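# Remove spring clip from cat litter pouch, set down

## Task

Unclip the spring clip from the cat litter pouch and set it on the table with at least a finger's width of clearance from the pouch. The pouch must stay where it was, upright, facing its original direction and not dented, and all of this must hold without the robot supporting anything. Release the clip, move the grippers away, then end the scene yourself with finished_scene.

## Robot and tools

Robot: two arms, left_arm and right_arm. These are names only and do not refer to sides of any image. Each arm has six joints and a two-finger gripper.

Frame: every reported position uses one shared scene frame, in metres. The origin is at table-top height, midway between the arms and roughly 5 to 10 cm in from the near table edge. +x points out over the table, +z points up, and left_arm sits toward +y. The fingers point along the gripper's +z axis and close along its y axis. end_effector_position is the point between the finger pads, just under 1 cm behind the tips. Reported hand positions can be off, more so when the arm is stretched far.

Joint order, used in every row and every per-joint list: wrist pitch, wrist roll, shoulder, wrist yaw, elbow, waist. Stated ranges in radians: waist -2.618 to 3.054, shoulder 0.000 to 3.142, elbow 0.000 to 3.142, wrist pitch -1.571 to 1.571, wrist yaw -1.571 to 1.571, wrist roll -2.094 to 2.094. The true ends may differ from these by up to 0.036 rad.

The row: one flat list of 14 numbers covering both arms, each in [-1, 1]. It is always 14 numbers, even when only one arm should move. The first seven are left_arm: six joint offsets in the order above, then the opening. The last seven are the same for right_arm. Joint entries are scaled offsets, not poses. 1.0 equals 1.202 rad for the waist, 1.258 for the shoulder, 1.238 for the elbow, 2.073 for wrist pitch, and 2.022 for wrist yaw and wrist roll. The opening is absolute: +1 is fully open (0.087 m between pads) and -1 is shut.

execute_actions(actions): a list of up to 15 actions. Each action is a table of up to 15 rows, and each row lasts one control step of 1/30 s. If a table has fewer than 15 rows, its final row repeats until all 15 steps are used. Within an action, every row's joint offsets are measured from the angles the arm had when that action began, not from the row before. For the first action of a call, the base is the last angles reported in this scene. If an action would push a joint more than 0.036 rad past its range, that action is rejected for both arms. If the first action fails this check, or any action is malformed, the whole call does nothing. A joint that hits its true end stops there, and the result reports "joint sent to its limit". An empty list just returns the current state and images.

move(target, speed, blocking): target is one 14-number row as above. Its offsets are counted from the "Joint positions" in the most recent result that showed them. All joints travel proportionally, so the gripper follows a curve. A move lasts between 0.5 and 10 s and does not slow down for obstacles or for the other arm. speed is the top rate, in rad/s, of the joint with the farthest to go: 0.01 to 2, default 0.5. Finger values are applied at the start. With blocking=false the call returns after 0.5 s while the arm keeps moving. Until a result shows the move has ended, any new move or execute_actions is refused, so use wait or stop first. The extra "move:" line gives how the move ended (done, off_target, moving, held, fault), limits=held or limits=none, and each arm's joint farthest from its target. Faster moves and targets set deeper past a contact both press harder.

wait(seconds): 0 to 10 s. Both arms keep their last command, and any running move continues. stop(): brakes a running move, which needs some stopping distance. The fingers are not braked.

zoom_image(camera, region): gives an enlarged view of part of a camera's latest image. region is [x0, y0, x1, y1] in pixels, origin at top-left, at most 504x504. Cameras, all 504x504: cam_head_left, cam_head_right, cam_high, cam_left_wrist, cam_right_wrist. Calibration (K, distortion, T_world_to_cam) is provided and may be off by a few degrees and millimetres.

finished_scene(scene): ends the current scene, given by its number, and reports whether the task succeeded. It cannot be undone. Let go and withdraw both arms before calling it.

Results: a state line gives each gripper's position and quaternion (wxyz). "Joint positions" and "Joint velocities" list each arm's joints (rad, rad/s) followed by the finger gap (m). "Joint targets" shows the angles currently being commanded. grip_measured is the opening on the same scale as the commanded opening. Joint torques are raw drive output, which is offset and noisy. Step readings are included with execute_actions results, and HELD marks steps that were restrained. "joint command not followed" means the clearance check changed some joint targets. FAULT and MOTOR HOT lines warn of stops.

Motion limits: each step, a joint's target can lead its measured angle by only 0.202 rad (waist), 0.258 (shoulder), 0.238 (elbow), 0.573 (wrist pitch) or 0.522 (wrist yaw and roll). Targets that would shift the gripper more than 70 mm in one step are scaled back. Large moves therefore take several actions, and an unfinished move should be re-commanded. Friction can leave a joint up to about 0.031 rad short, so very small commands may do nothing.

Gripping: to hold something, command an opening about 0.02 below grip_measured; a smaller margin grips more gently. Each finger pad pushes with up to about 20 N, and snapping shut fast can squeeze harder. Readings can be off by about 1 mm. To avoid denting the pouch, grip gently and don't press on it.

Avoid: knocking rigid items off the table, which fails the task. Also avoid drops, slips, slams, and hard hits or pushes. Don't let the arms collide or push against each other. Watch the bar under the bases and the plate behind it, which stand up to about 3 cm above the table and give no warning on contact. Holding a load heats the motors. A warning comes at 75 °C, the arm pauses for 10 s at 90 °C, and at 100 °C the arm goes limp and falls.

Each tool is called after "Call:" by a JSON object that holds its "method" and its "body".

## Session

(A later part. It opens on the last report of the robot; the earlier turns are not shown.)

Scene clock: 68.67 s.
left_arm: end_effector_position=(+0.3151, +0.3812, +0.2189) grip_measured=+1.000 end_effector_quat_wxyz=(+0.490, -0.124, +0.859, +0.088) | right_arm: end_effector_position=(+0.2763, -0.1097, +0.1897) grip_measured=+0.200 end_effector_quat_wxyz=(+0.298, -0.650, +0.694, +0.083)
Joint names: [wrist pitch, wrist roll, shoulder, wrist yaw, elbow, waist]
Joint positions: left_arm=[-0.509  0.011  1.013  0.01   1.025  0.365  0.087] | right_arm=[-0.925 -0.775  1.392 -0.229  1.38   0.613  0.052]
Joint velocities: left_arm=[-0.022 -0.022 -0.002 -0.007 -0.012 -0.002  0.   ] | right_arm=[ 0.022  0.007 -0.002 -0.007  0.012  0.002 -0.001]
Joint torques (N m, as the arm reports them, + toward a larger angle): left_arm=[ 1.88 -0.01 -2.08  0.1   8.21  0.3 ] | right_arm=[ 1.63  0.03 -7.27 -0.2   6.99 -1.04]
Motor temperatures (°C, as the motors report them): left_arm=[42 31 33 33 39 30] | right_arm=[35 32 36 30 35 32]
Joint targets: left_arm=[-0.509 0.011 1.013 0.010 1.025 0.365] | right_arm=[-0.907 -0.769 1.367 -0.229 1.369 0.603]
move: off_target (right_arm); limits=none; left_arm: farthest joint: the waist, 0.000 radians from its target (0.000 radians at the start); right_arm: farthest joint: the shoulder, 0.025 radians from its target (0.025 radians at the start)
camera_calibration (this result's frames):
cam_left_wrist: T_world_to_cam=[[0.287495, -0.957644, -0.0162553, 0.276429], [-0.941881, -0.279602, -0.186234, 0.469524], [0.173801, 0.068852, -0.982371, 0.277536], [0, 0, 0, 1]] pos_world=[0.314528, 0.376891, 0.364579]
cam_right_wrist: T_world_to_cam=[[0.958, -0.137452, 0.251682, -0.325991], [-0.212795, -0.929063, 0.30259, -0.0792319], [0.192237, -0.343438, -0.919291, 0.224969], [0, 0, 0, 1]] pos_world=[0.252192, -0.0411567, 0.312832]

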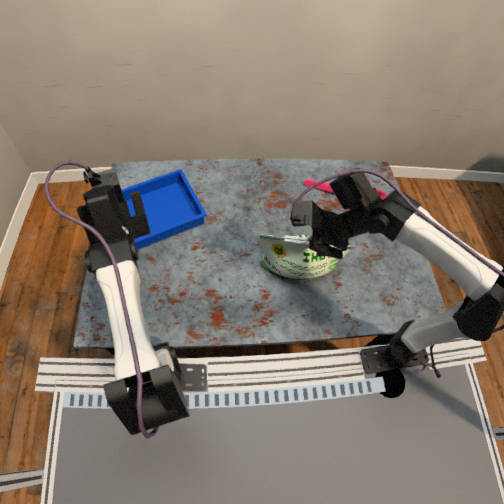

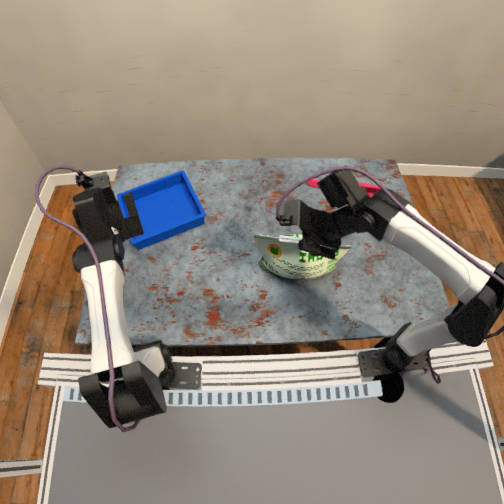

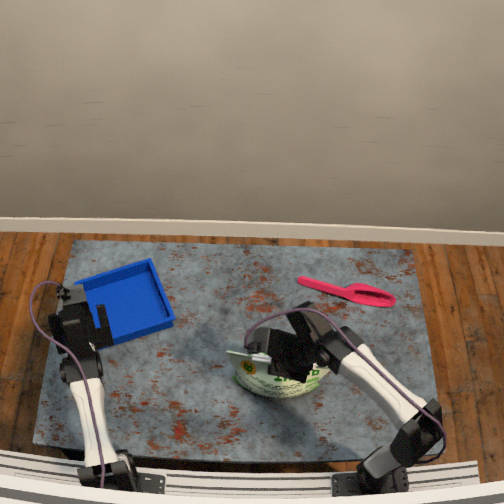

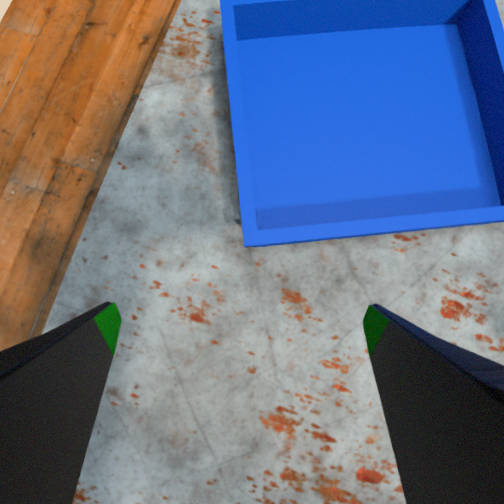

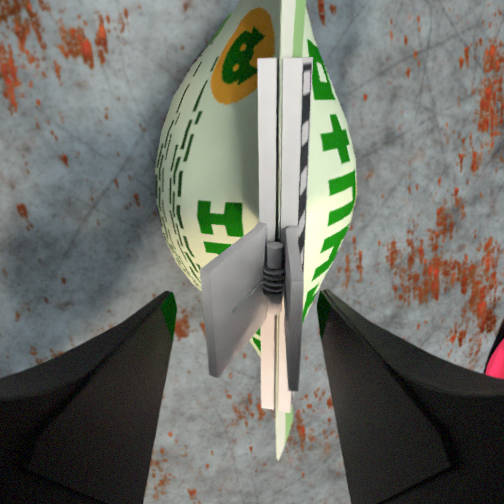

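Centred. Close gradually.

Call:
{"method": "execute_actions", "body": {"actions": [[[0,0,0,0,0,0,1,0,0,0,0,0,0,-0.15]],[[0,0,0,0,0,0,1,0,0,0,0,0,0,-0.3]],[[0,0,0,0,0,0,1,0,0,0,0,0,0,-0.42]],[[0,0,0,0,0,0,1,0,0,0,0,0,0,-0.52]]]}}

Scene clock: 71.90 s.
left_arm: end_effector_position=(+0.3151, +0.3812, +0.2189) grip_measured=+1.000 end_effector_quat_wxyz=(+0.490, -0.124, +0.859, +0.088) | right_arm: end_effector_position=(+0.2774, -0.1098, +0.1901) grip_measured=-0.369 end_effector_quat_wxyz=(+0.300, -0.650, +0.694, +0.081)
Joint names: [wrist pitch, wrist roll, shoulder, wrist yaw, elbow, waist]
Joint positions: left_arm=[-0.509  0.011  1.013  0.01   1.025  0.365  0.087] | right_arm=[-0.922 -0.777  1.392 -0.225  1.38   0.613  0.028]
Joint velocities: left_arm=[ 0.037 -0.037 -0.007 -0.007 -0.007  0.012  0.   ] | right_arm=[-0.051 -0.037  0.007  0.051  0.007 -0.007 -0.   ]
Joint torques (N m, as the arm reports them, + toward a larger angle): left_arm=[ 1.88  0.   -2.07  0.1   8.21  0.33] | right_arm=[ 1.49 -0.03 -5.33 -0.2   8.19 -0.45]
Motor temperatures (°C, as the motors report them): left_arm=[42 31 32 33 39 30] | right_arm=[35 32 36 30 35 32]
Joint targets: left_arm=[-0.509 0.011 1.013 0.010 1.025 0.365] | right_arm=[-0.922 -0.776 1.392 -0.225 1.380 0.613]
Step readings (joint positions; steps 1 to 15: 1st action; 16 to 30: 2nd action; 31 to 45: 3rd action; 46 to 60: 4th action):
0: left_arm=[-0.509 0.011 1.013 0.010 1.025 0.365] | right_arm=[-0.925 -0.775 1.392 -0.229 1.380 0.613]
1: left_arm=[-0.509 0.011 1.013 0.010 1.025 0.365] | right_arm=[-0.925 -0.775 1.392 -0.229 1.380 0.613]
2: left_arm=[-0.509 0.011 1.013 0.010 1.025 0.365] | right_arm=[-0.925 -0.775 1.392 -0.229 1.380 0.613]
4: left_arm=[-0.509 0.011 1.013 0.010 1.025 0.365] | right_arm=[-0.925 -0.775 1.392 -0.229 1.380 0.613]
8: left_arm=[-0.509 0.011 1.013 0.010 1.025 0.365] | right_arm=[-0.925 -0.775 1.392 -0.229 1.380 0.613]
15: left_arm=[-0.509 0.011 1.013 0.010 1.025 0.365] | right_arm=[-0.925 -0.775 1.392 -0.229 1.380 0.613]
16: left_arm=[-0.509 0.011 1.013 0.010 1.025 0.365] | right_arm=[-0.925 -0.775 1.392 -0.229 1.380 0.613]
17: left_arm=[-0.509 0.011 1.013 0.010 1.025 0.365] | right_arm=[-0.925 -0.775 1.392 -0.229 1.380 0.613]
19: left_arm=[-0.509 0.011 1.013 0.010 1.025 0.365] | right_arm=[-0.925 -0.775 1.392 -0.229 1.380 0.613]
23: left_arm=[-0.509 0.011 1.013 0.010 1.025 0.365] | right_arm=[-0.925 -0.775 1.392 -0.229 1.380 0.613]
30: left_arm=[-0.509 0.011 1.013 0.010 1.025 0.365] | right_arm=[-0.925 -0.775 1.392 -0.229 1.380 0.613]
31: left_arm=[-0.509 0.011 1.013 0.010 1.025 0.365] | right_arm=[-0.924 -0.775 1.392 -0.228 1.380 0.613]
32: left_arm=[-0.509 0.011 1.013 0.010 1.025 0.365] | right_arm=[-0.922 -0.776 1.392 -0.226 1.380 0.613]
34: left_arm=[-0.509 0.011 1.013 0.010 1.025 0.365] | right_arm=[-0.922 -0.776 1.392 -0.226 1.380 0.613]
38: left_arm=[-0.509 0.011 1.013 0.010 1.025 0.365] | right_arm=[-0.922 -0.776 1.392 -0.226 1.380 0.613]
45: left_arm=[-0.509 0.011 1.013 0.010 1.025 0.365] | right_arm=[-0.922 -0.776 1.392 -0.226 1.380 0.613]
46: left_arm=[-0.509 0.011 1.013 0.010 1.025 0.365] | right_arm=[-0.922 -0.776 1.392 -0.225 1.380 0.613]
47: left_arm=[-0.509 0.011 1.013 0.010 1.025 0.365] | right_arm=[-0.922 -0.777 1.392 -0.225 1.380 0.613]
49: left_arm=[-0.509 0.011 1.013 0.010 1.025 0.365] | right_arm=[-0.922 -0.777 1.392 -0.225 1.380 0.613]
53: left_arm=[-0.509 0.011 1.013 0.010 1.025 0.365] | right_arm=[-0.922 -0.777 1.392 -0.225 1.380 0.613]
60: Joint positions above
camera_calibration (this result's frames):
cam_left_wrist: T_world_to_cam=[[0.287495, -0.957644, -0.0162553, 0.276429], [-0.941881, -0.279602, -0.186234, 0.469524], [0.173801, 0.068852, -0.982371, 0.277536], [0, 0, 0, 1]] pos_world=[0.314528, 0.376891, 0.364579]
cam_right_wrist: T_world_to_cam=[[0.956499, -0.138055, 0.257003, -0.327814], [-0.215237, -0.928618, 0.302228, -0.078378], [0.196934, -0.344398, -0.917936, 0.223437], [0, 0, 0, 1]] pos_world=[0.252681, -0.0410886, 0.313038]

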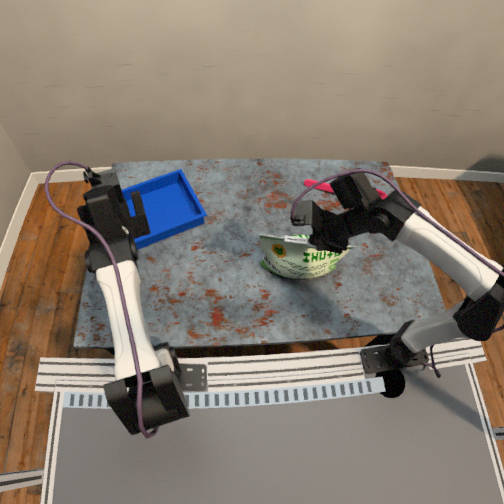

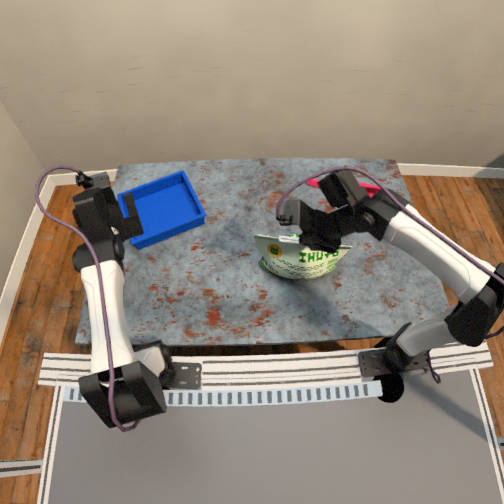

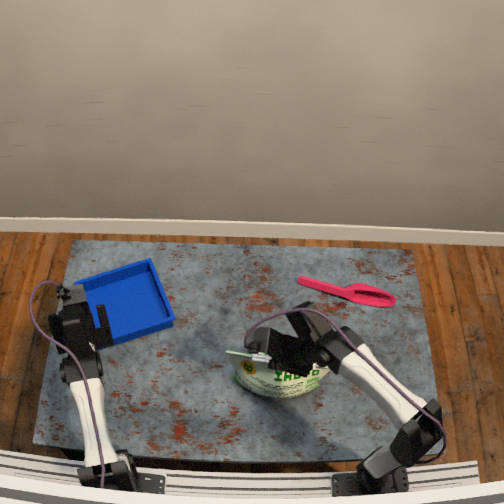

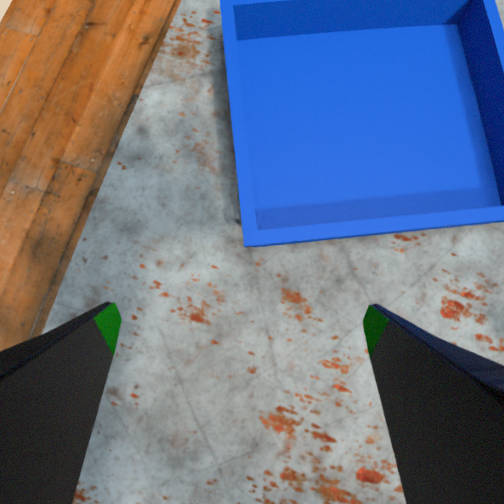

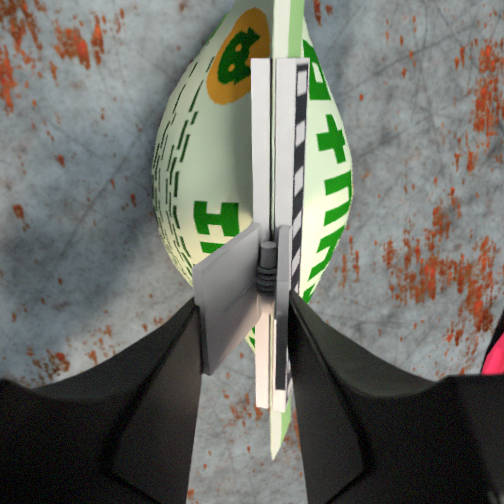

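Call:
{"method": "move", "body": {"target": [0,0,0,0,0,0,1,0,0,0,0,0,0,-0.1]}}

Call:
{"method": "move", "body": {"target": [0,0,0,0,0,0,1,-0.028,0,0,0,0.058,0,-0.2], "speed": 0.1}}

Call:
{"method": "move", "body": {"target": [0,0,0,0,0,0,1,0,0,0,0,0,0,-0.7]}}

Scene clock: 75.90 s.
left_arm: end_effector_position=(+0.3151, +0.3812, +0.2189) grip_measured=+1.000 end_effector_quat_wxyz=(+0.490, -0.124, +0.859, +0.088) | right_arm: end_effector_position=(+0.2774, -0.1098, +0.1901) grip_measured=-0.100 end_effector_quat_wxyz=(+0.300, -0.650, +0.694, +0.081)
Joint names: [wrist pitch, wrist roll, shoulder, wrist yaw, elbow, waist]
Joint positions: left_arm=[-0.509  0.011  1.013  0.01   1.025  0.365  0.087] | right_arm=[-0.922 -0.777  1.392 -0.225  1.38   0.613  0.039]
Joint velocities: left_arm=[-0.037 -0.007 -0.002  0.022  0.002 -0.002  0.   ] | right_arm=[ 0.007 -0.022  0.007  0.037  0.007  0.002  0.   ]
Joint torques (N m, as the arm reports them, + toward a larger angle): left_arm=[ 1.88  0.   -2.09  0.1   8.21  0.32] | right_arm=[ 1.47 -0.04 -5.3  -0.19  8.16 -0.46]
Motor temperatures (°C, as the motors report them): left_arm=[42 31 32 33 39 30] | right_arm=[35 32 36 30 35 32]
Joint targets: left_arm=[-0.509 0.011 1.013 0.010 1.025 0.365] | right_arm=[-0.922 -0.777 1.392 -0.225 1.380 0.613]
move: done; limits=none; left_arm: farthest joint: the waist, 0.000 radians from its target (0.000 radians at the start); right_arm: farthest joint: the waist, 0.000 radians from its target (0.000 radians at the start)
camera_calibration (this result's frames):
cam_left_wrist: T_world_to_cam=[[0.287495, -0.957644, -0.0162553, 0.276429], [-0.941881, -0.279602, -0.186234, 0.469524], [0.173801, 0.068852, -0.982371, 0.277536], [0, 0, 0, 1]] pos_world=[0.314528, 0.376891, 0.364579]
cam_right_wrist: T_world_to_cam=[[0.956499, -0.138055, 0.257003, -0.327814], [-0.215237, -0.928618, 0.302228, -0.078378], [0.196934, -0.344398, -0.917936, 0.223437], [0, 0, 0, 1]] pos_world=[0.252681, -0.0410886, 0.313038]

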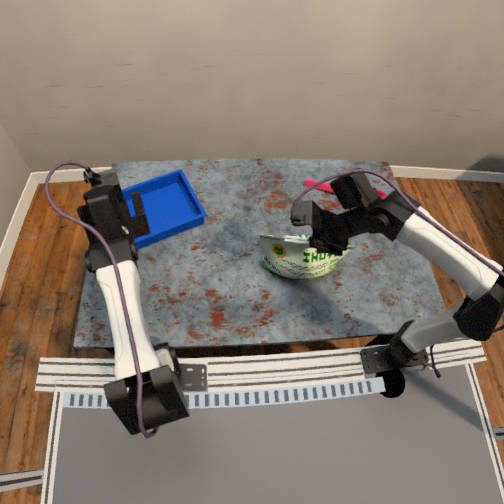

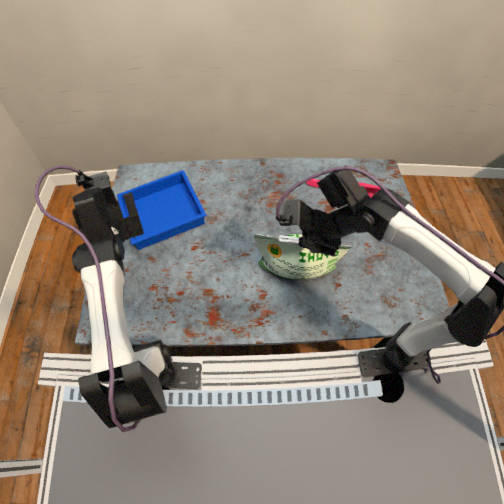

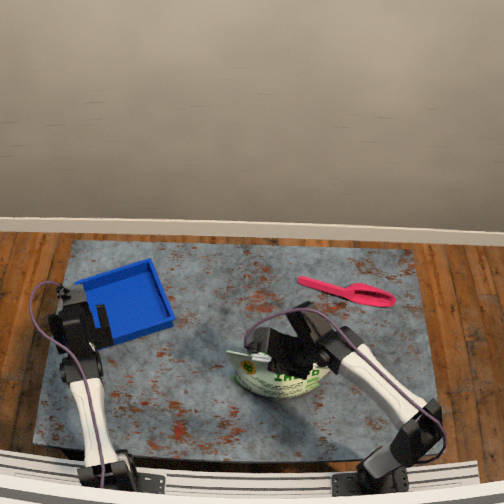

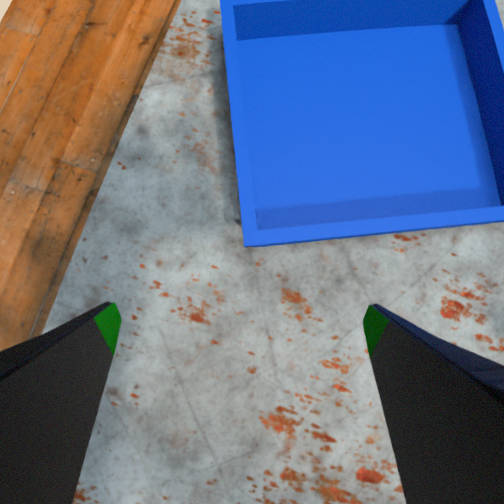

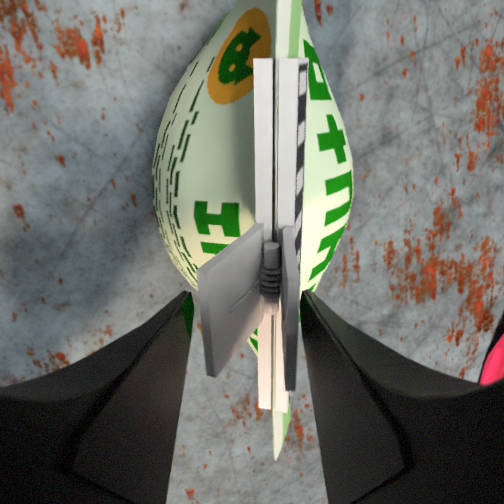

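Scene clock: 77.13 s.
left_arm: end_effector_position=(+0.3151, +0.3812, +0.2189) grip_measured=+1.000 end_effector_quat_wxyz=(+0.490, -0.124, +0.859, +0.088) | right_arm: end_effector_position=(+0.2752, -0.1112, +0.2030) grip_measured=-0.200 end_effector_quat_wxyz=(+0.300, -0.650, +0.694, +0.081)
Joint names: [wrist pitch, wrist roll, shoulder, wrist yaw, elbow, waist]
Joint positions: left_arm=[-0.509  0.011  1.013  0.01   1.025  0.365  0.087] | right_arm=[-0.973 -0.777  1.392 -0.225  1.432  0.613  0.035]
Joint velocities: left_arm=[-0.007 -0.037 -0.017  0.022  0.012 -0.002  0.   ] | right_arm=[ 0.007 -0.037  0.002  0.051 -0.022 -0.002 -0.001]
Joint torques (N m, as the arm reports them, + toward a larger angle): left_arm=[ 1.87 -0.01 -2.09  0.1   8.21  0.31] | right_arm=[ 1.43 -0.06 -5.19 -0.2  10.04 -0.45]
Motor temperatures (°C, as the motors report them): left_arm=[42 31 32 33 39 30] | right_arm=[35 32 35 30 35 32]
Joint targets: left_arm=[-0.509 0.011 1.013 0.010 1.025 0.365] | right_arm=[-0.980 -0.777 1.392 -0.225 1.452 0.613]
move: done; limits=none; left_arm: farthest joint: the waist, 0.000 radians from its target (0.000 radians at the start); right_arm: farthest joint: the elbow, 0.019 radians from its target (0.072 radians at the start)
camera_calibration (this result's frames):
cam_left_wrist: T_world_to_cam=[[0.287495, -0.957644, -0.0162553, 0.276429], [-0.941881, -0.279602, -0.186234, 0.469524], [0.173801, 0.068852, -0.982371, 0.277536], [0, 0, 0, 1]] pos_world=[0.314528, 0.376891, 0.364579]
cam_right_wrist: T_world_to_cam=[[0.956345, -0.138162, 0.257519, -0.329247], [-0.215408, -0.928761, 0.301667, -0.0839867], [0.197494, -0.34397, -0.917976, 0.235177], [0, 0, 0, 1]] pos_world=[0.250336, -0.0425991, 0.32601]

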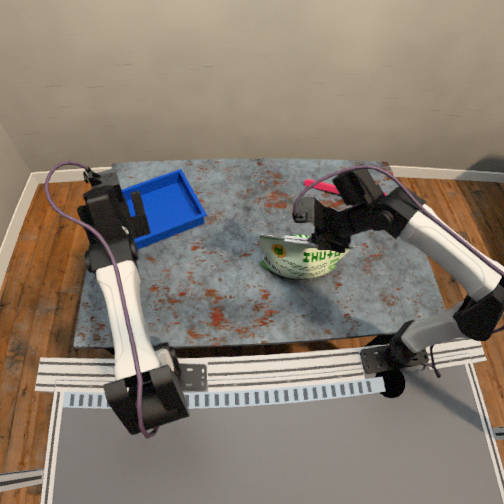

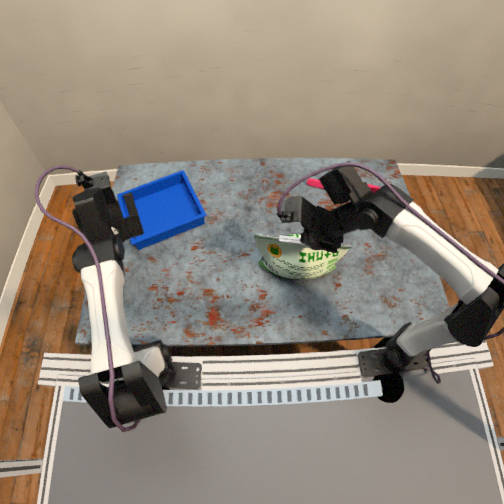

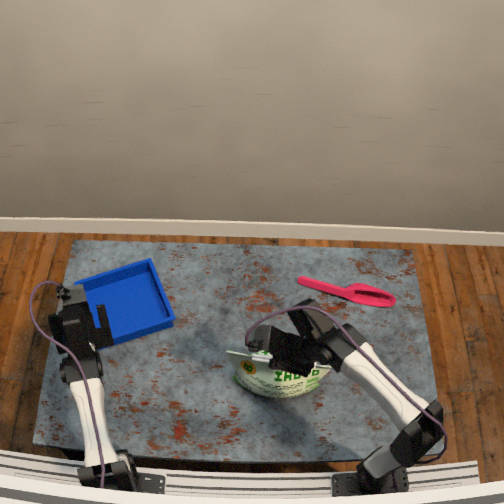

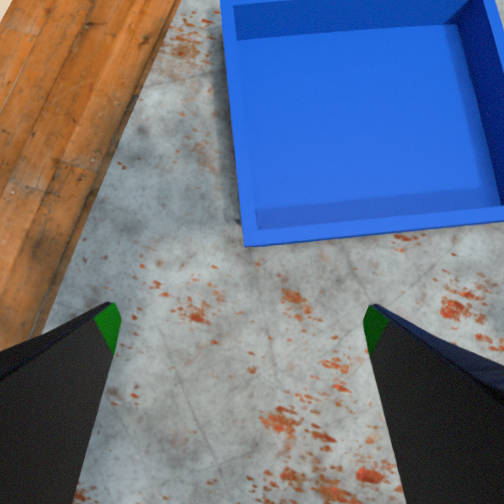

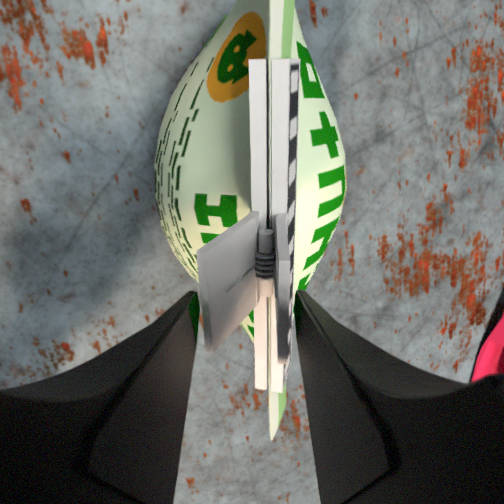

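Scene clock: 77.63 s.
left_arm: end_effector_position=(+0.3151, +0.3812, +0.2189) grip_measured=+1.000 end_effector_quat_wxyz=(+0.490, -0.124, +0.859, +0.088) | right_arm: end_effector_position=(+0.2751, -0.1114, +0.2030) grip_measured=-0.528 end_effector_quat_wxyz=(+0.300, -0.650, +0.694, +0.081)
Joint names: [wrist pitch, wrist roll, shoulder, wrist yaw, elbow, waist]
Joint positions: left_arm=[-0.509  0.011  1.013  0.01   1.025  0.365  0.087] | right_arm=[-0.974 -0.777  1.392 -0.225  1.432  0.613  0.021]
Joint velocities: left_arm=[ 0.022 -0.022  0.012 -0.022 -0.002 -0.002  0.   ] | right_arm=[ 0.022 -0.007 -0.007 -0.022 -0.017 -0.017 -0.   ]
Joint torques (N m, as the arm reports them, + toward a larger angle): left_arm=[ 1.88  0.   -2.07  0.1   8.21  0.31] | right_arm=[ 1.49 -0.05 -5.19 -0.21  8.03 -0.43]
Motor temperatures (°C, as the motors report them): left_arm=[42 31 32 33 39 30] | right_arm=[35 32 35 30 35 32]
Joint targets: left_arm=[-0.509 0.011 1.013 0.010 1.025 0.365] | right_arm=[-0.973 -0.777 1.392 -0.225 1.432 0.613]
move: done; limits=none; left_arm: farthest joint: the waist, 0.000 radians from its target (0.000 radians at the start); right_arm: farthest joint: the wrist pitch, 0.001 radians from its target (0.000 radians at the start)
camera_calibration (this result's frames):
cam_left_wrist: T_world_to_cam=[[0.287495, -0.957644, -0.0162553, 0.276429], [-0.941881, -0.279602, -0.186234, 0.469524], [0.173801, 0.068852, -0.982371, 0.277536], [0, 0, 0, 1]] pos_world=[0.314528, 0.376891, 0.364579]
cam_right_wrist: T_world_to_cam=[[0.956419, -0.138198, 0.257223, -0.329122], [-0.215497, -0.928496, 0.302416, -0.0842234], [0.197038, -0.344668, -0.917813, 0.235071], [0, 0, 0, 1]] pos_world=[0.250311, -0.0426637, 0.32588]

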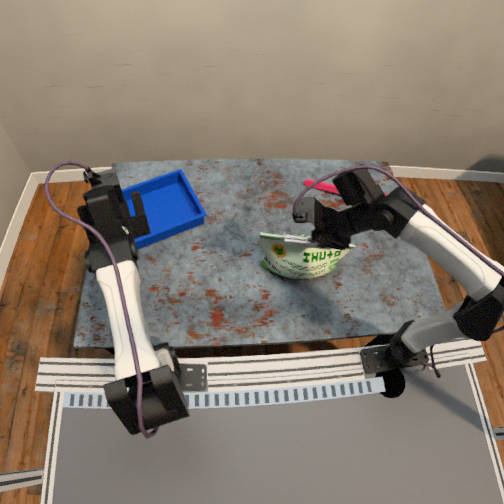

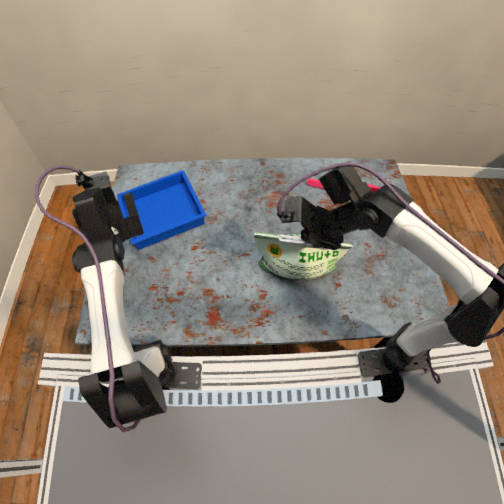

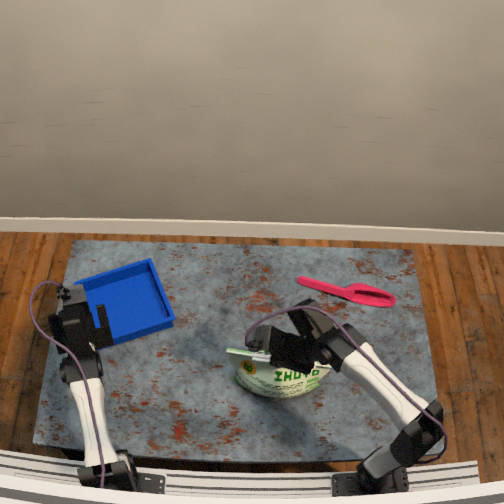

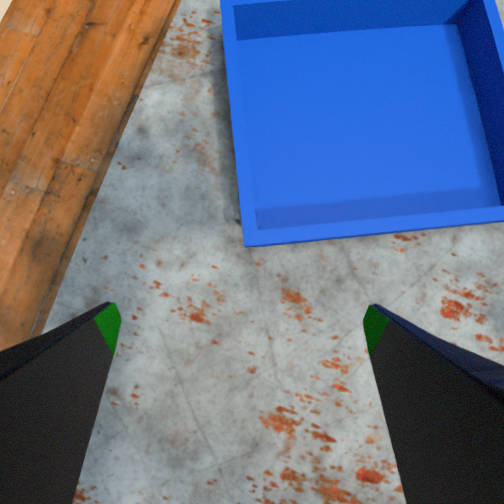

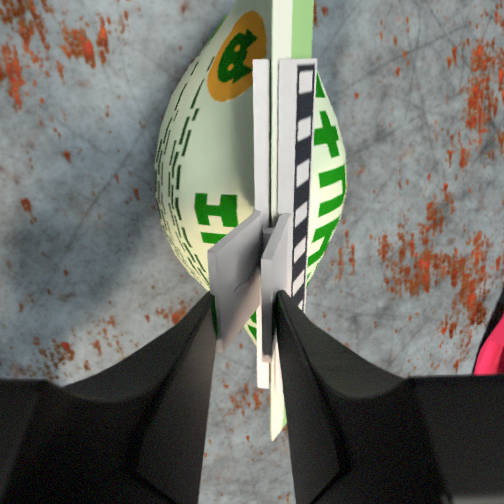

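Opened. Lift slowly.

Call:
{"method": "move", "body": {"target": [0,0,0,0,0,0,1,-0.06,0,0,0,0.11,0,-0.7], "speed": 0.1}}

Scene clock: 80.43 s.
left_arm: end_effector_position=(+0.3151, +0.3812, +0.2189) grip_measured=+1.000 end_effector_quat_wxyz=(+0.490, -0.124, +0.859, +0.088) | right_arm: end_effector_position=(+0.2659, -0.1178, +0.2290) grip_measured=-0.535 end_effector_quat_wxyz=(+0.294, -0.650, +0.696, +0.081)
Joint names: [wrist pitch, wrist roll, shoulder, wrist yaw, elbow, waist]
Joint positions: left_arm=[-0.509  0.011  1.013  0.01   1.025  0.365  0.087] | right_arm=[-1.1   -0.777  1.392 -0.225  1.546  0.613  0.02 ]
Joint velocities: left_arm=[-0.022  0.051 -0.002 -0.007  0.007 -0.017  0.   ] | right_arm=[ 0.022 -0.037  0.017 -0.007 -0.012 -0.012 -0.001]
Joint torques (N m, as the arm reports them, + toward a larger angle): left_arm=[ 1.88 -0.01 -2.09  0.09  8.21  0.31] | right_arm=[ 1.45 -0.04 -4.96 -0.19 10.01 -0.44]
Motor temperatures (°C, as the motors report them): left_arm=[43 31 32 33 40 30] | right_arm=[35 32 35 30 35 32]
Joint targets: left_arm=[-0.509 0.011 1.013 0.010 1.025 0.365] | right_arm=[-1.098 -0.777 1.392 -0.225 1.568 0.613]
move: off_target (right_arm); limits=none; left_arm: farthest joint: the waist, 0.000 radians from its target (0.000 radians at the start); right_arm: farthest joint: the elbow, 0.022 radians from its target (0.136 radians at the start)
camera_calibration (this result's frames):
cam_left_wrist: T_world_to_cam=[[0.287495, -0.957644, -0.0162553, 0.276429], [-0.941881, -0.279602, -0.186234, 0.469524], [0.173801, 0.068852, -0.982371, 0.277536], [0, 0, 0, 1]] pos_world=[0.314528, 0.376891, 0.364579]
cam_right_wrist: T_world_to_cam=[[0.958769, -0.136575, 0.249218, -0.326547], [-0.212806, -0.926249, 0.31109, -0.102509], [0.18835, -0.351299, -0.917122, 0.259959], [0, 0, 0, 1]] pos_world=[0.242305, -0.048224, 0.351685]

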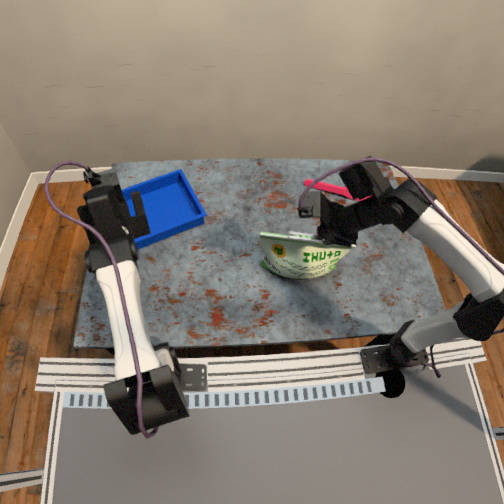

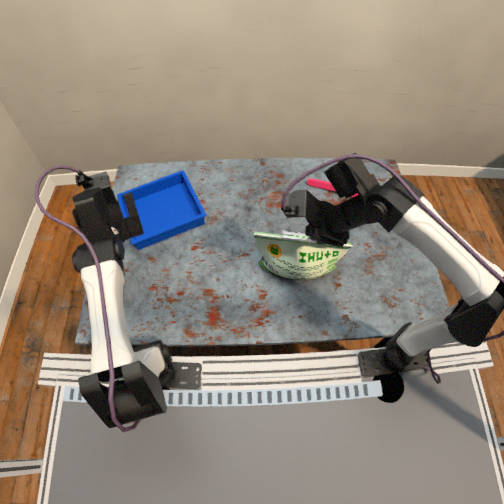

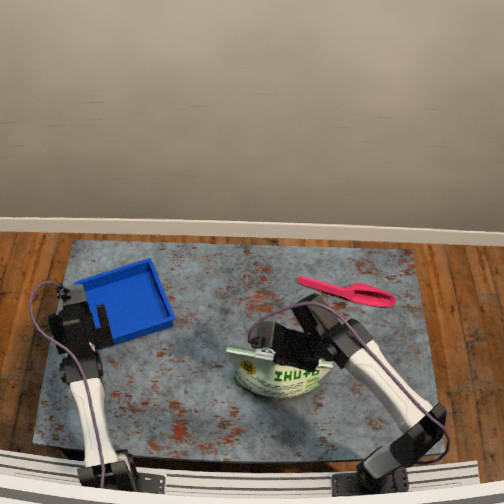

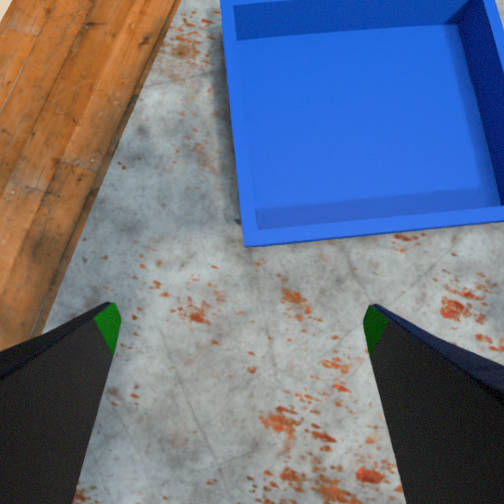

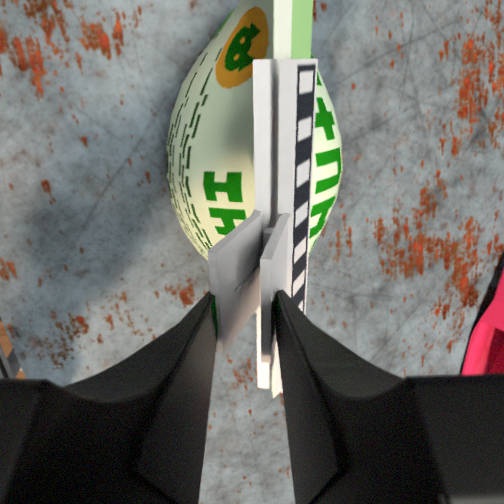

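Call:
{"method": "move", "body": {"target": [0,0,0,0,0,0,1,-0.07,0,0,0,0.14,0,-0.7], "speed": 0.3}}

Call:
{"method": "move", "body": {"target": [0,0,0,0,0,0,1,0,0,0,0,0,-0.5,-0.7], "speed": 0.6}}

Call:
{"method": "move", "body": {"target": [0,0,0,0,0,0,1,0.27,0,0.12,0,-0.4,0,-0.7]}}

Scene clock: 86.77 s.
left_arm: end_effector_position=(+0.3151, +0.3812, +0.2189) grip_measured=+1.000 end_effector_quat_wxyz=(+0.490, -0.124, +0.859, +0.088) | right_arm: end_effector_position=(+0.2538, -0.1263, +0.2647) grip_measured=-0.535 end_effector_quat_wxyz=(+0.297, -0.650, +0.695, +0.081)
Joint names: [wrist pitch, wrist roll, shoulder, wrist yaw, elbow, waist]
Joint positions: left_arm=[-0.509  0.011  1.013  0.01   1.025  0.365  0.087] | right_arm=[-1.246 -0.777  1.392 -0.225  1.699  0.613  0.02 ]
Joint velocities: left_arm=[-0.037  0.051  0.007 -0.007 -0.002 -0.007  0.   ] | right_arm=[-0.081  0.007 -0.007 -0.051  0.007  0.012 -0.001]
Joint torques (N m, as the arm reports them, + toward a larger angle): left_arm=[ 1.88 -0.01 -2.09  0.09  8.2   0.31] | right_arm=[ 1.49 -0.05 -4.56 -0.19  9.42 -0.45]
Motor temperatures (°C, as the motors report them): left_arm=[43 31 32 33 40 30] | right_arm=[36 32 35 30 36 32]
Joint targets: left_arm=[-0.509 0.011 1.013 0.010 1.025 0.365] | right_arm=[-1.245 -0.777 1.392 -0.225 1.720 0.613]
move: done; limits=none; left_arm: farthest joint: the waist, 0.000 radians from its target (0.000 radians at the start); right_arm: farthest joint: the elbow, 0.020 radians from its target (0.173 radians at the start)
camera_calibration (this result's frames):
cam_left_wrist: T_world_to_cam=[[0.287495, -0.957644, -0.0162553, 0.276429], [-0.941881, -0.279602, -0.186234, 0.469524], [0.173801, 0.068852, -0.982371, 0.277536], [0, 0, 0, 1]] pos_world=[0.314528, 0.376891, 0.364579]
cam_right_wrist: T_world_to_cam=[[0.95749, -0.137458, 0.253612, -0.325932], [-0.214292, -0.927489, 0.306339, -0.122584], [0.193114, -0.347663, -0.917517, 0.291356], [0, 0, 0, 1]] pos_world=[0.229543, -0.0572039, 0.387537]

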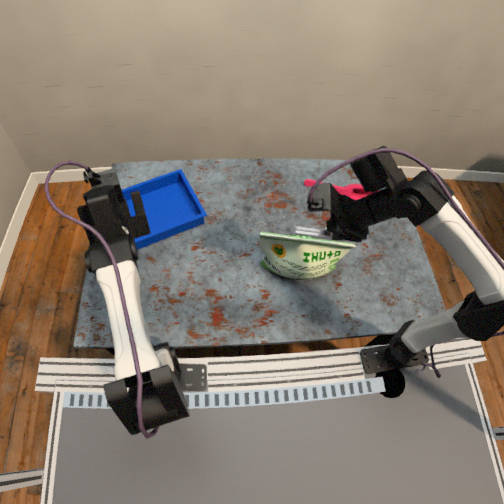

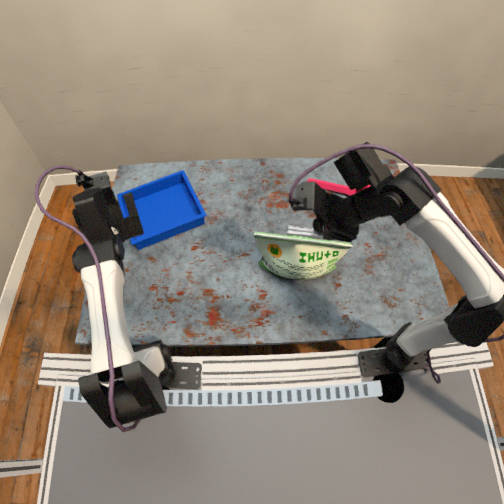

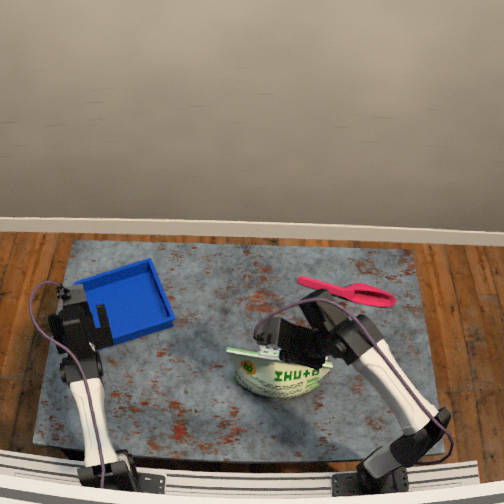

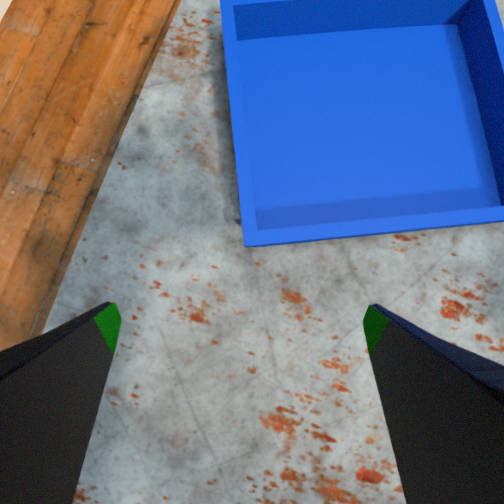

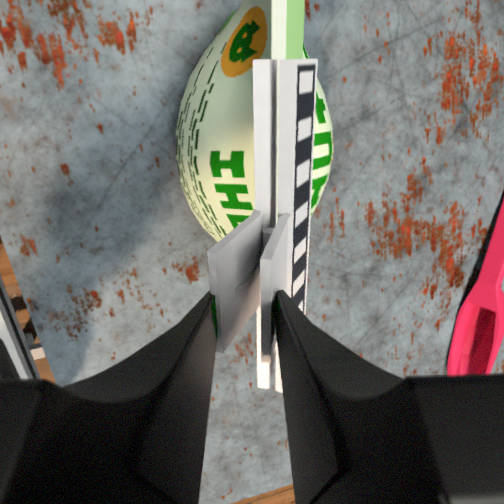

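Scene clock: 88.17 s.
left_arm: end_effector_position=(+0.3151, +0.3812, +0.2189) grip_measured=+1.000 end_effector_quat_wxyz=(+0.490, -0.124, +0.859, +0.088) | right_arm: end_effector_position=(+0.3226, -0.2957, +0.2690) grip_measured=-0.535 end_effector_quat_wxyz=(+0.310, -0.421, +0.852, -0.019)
Joint names: [wrist pitch, wrist roll, shoulder, wrist yaw, elbow, waist]
Joint positions: left_arm=[-0.509  0.011  1.013  0.01   1.025  0.365  0.087] | right_arm=[-1.25  -0.777  1.392 -0.225  1.699  0.02   0.02 ]
Joint velocities: left_arm=[ 0.007 -0.022 -0.007 -0.022 -0.002  0.002  0.   ] | right_arm=[-0.037  0.007 -0.002 -0.007  0.002 -0.007 -0.001]
Joint torques (N m, as the arm reports them, + toward a larger angle): left_arm=[ 1.88 -0.01 -2.09  0.1   8.21  0.29] | right_arm=[ 1.52 -0.04 -4.57 -0.19  7.23 -0.95]
Motor temperatures (°C, as the motors report them): left_arm=[43 31 32 33 40 30] | right_arm=[36 32 35 30 36 32]
Joint targets: left_arm=[-0.509 0.011 1.013 0.010 1.025 0.365] | right_arm=[-1.246 -0.777 1.392 -0.225 1.699 0.012]
move: done; limits=none; left_arm: farthest joint: the waist, 0.000 radians from its target (0.000 radians at the start); right_arm: farthest joint: the waist, 0.008 radians from its target (0.601 radians at the start)
camera_calibration (this result's frames):
cam_left_wrist: T_world_to_cam=[[0.287495, -0.957644, -0.0162553, 0.276429], [-0.941881, -0.279602, -0.186234, 0.469524], [0.173801, 0.068852, -0.982371, 0.277536], [0, 0, 0, 1]] pos_world=[0.314528, 0.376891, 0.364579]
cam_right_wrist: T_world_to_cam=[[0.713873, -0.644708, 0.273379, -0.492931], [-0.699922, -0.644504, 0.307772, -0.0262679], [-0.0222291, -0.411055, -0.91134, 0.272202], [0, 0, 0, 1]] pos_world=[0.339556, -0.222837, 0.39091]

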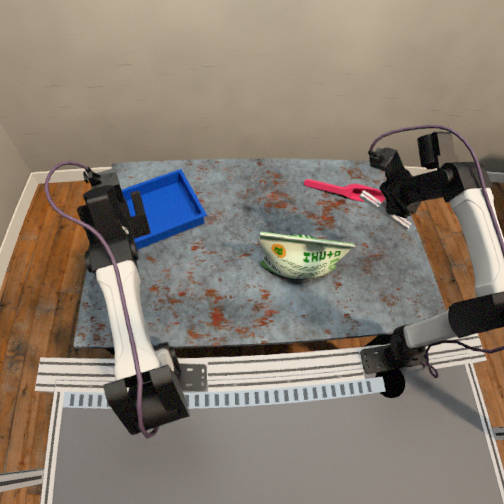

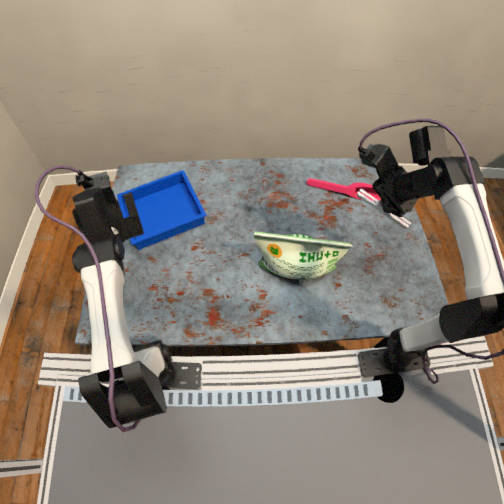

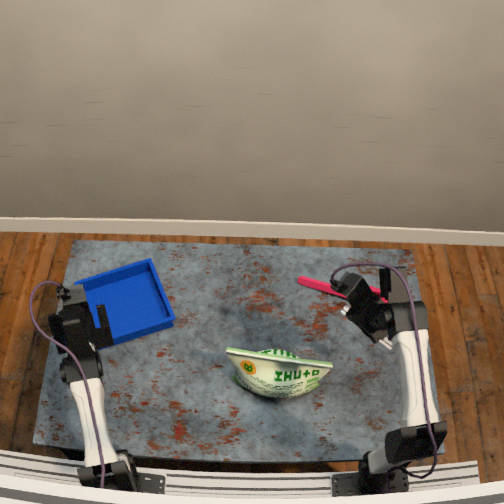

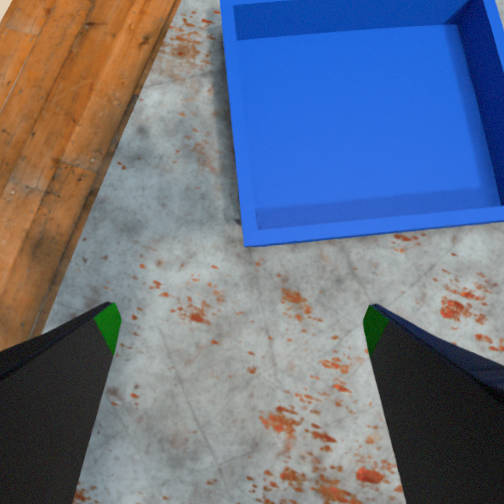

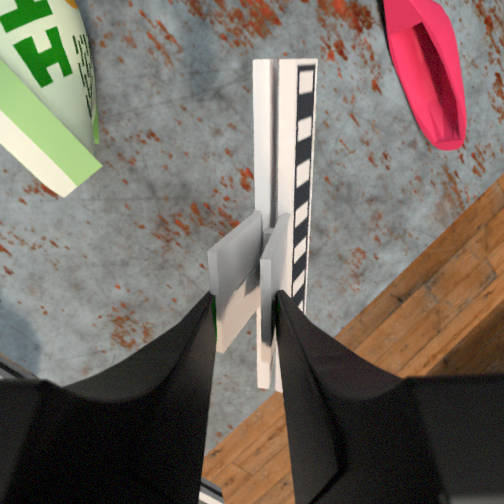

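Scene clock: 90.07 s.
left_arm: end_effector_position=(+0.3151, +0.3812, +0.2189) grip_measured=+1.000 end_effector_quat_wxyz=(+0.490, -0.124, +0.859, +0.088) | right_arm: end_effector_position=(+0.3706, -0.2984, +0.1066) grip_measured=-0.535 end_effector_quat_wxyz=(+0.264, -0.421, +0.868, -0.001)
Joint names: [wrist pitch, wrist roll, shoulder, wrist yaw, elbow, waist]
Joint positions: left_arm=[-0.509  0.011  1.013  0.01   1.025  0.365  0.087] | right_arm=[-0.716 -0.777  1.54  -0.225  1.209  0.02   0.02 ]
Joint velocities: left_arm=[ 0.007 -0.051  0.002  0.022  0.002  0.017  0.   ] | right_arm=[-0.022 -0.051 -0.002 -0.022  0.002  0.002  0.001]
Joint torques (N m, as the arm reports them, + toward a larger angle): left_arm=[ 1.88 -0.01 -2.07  0.1   8.21  0.29] | right_arm=[ 1.55 -0.04 -6.3  -0.22  7.61 -0.42]
Motor temperatures (°C, as the motors report them): left_arm=[43 31 32 33 40 30] | right_arm=[36 32 35 30 36 32]
Joint targets: left_arm=[-0.509 0.011 1.013 0.010 1.025 0.365] | right_arm=[-0.691 -0.777 1.543 -0.225 1.204 0.020]
move: off_target (right_arm); limits=none; left_arm: farthest joint: the waist, 0.000 radians from its target (0.000 radians at the start); right_arm: farthest joint: the wrist pitch, 0.025 radians from its target (0.560 radians at the start)
camera_calibration (this result's frames):
cam_left_wrist: T_world_to_cam=[[0.287495, -0.957644, -0.0162553, 0.276429], [-0.941881, -0.279602, -0.186234, 0.469524], [0.173801, 0.068852, -0.982371, 0.277536], [0, 0, 0, 1]] pos_world=[0.314528, 0.376891, 0.364579]
cam_right_wrist: T_world_to_cam=[[0.736146, -0.645809, 0.202535, -0.485555], [-0.666587, -0.639942, 0.382278, 0.0366479], [-0.117268, -0.416419, -0.901578, 0.156667], [0, 0, 0, 1]] pos_world=[0.40024, -0.224884, 0.225579]

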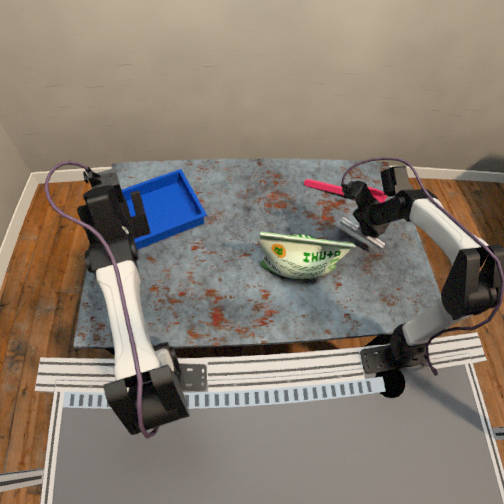

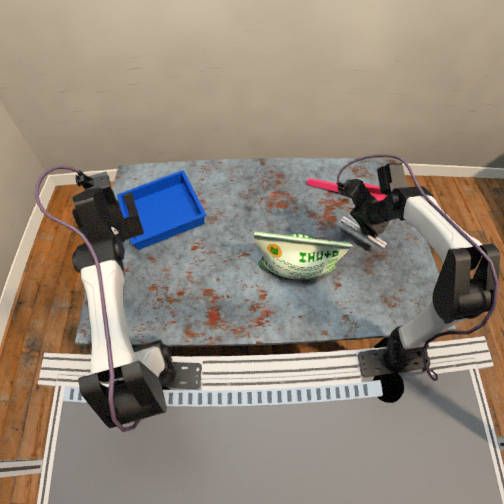

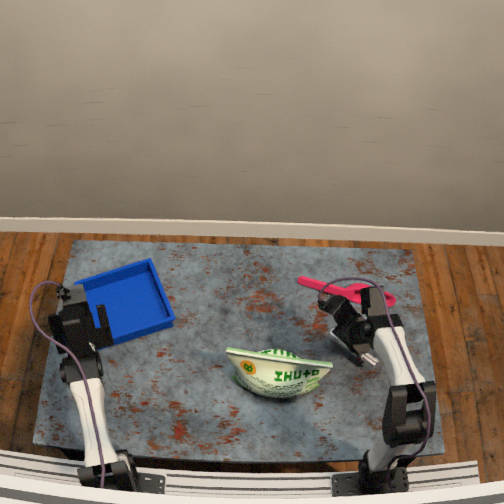

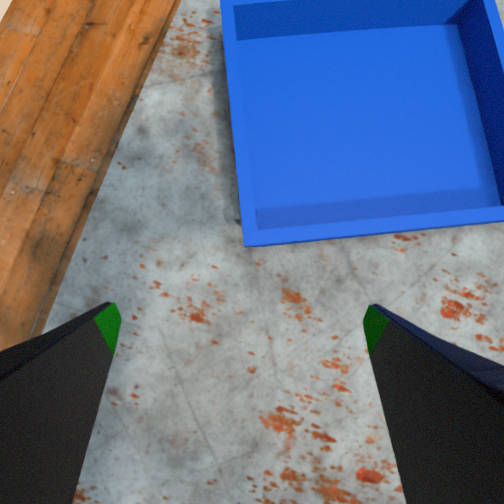

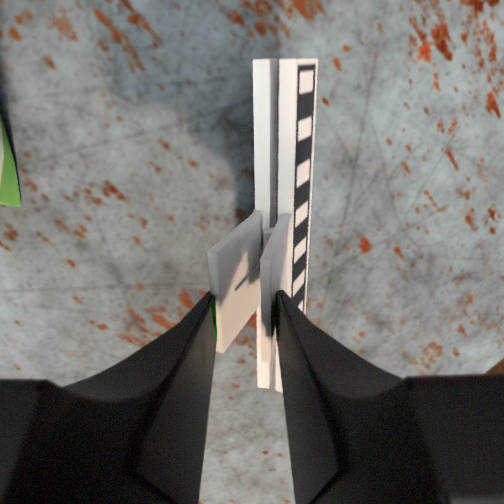

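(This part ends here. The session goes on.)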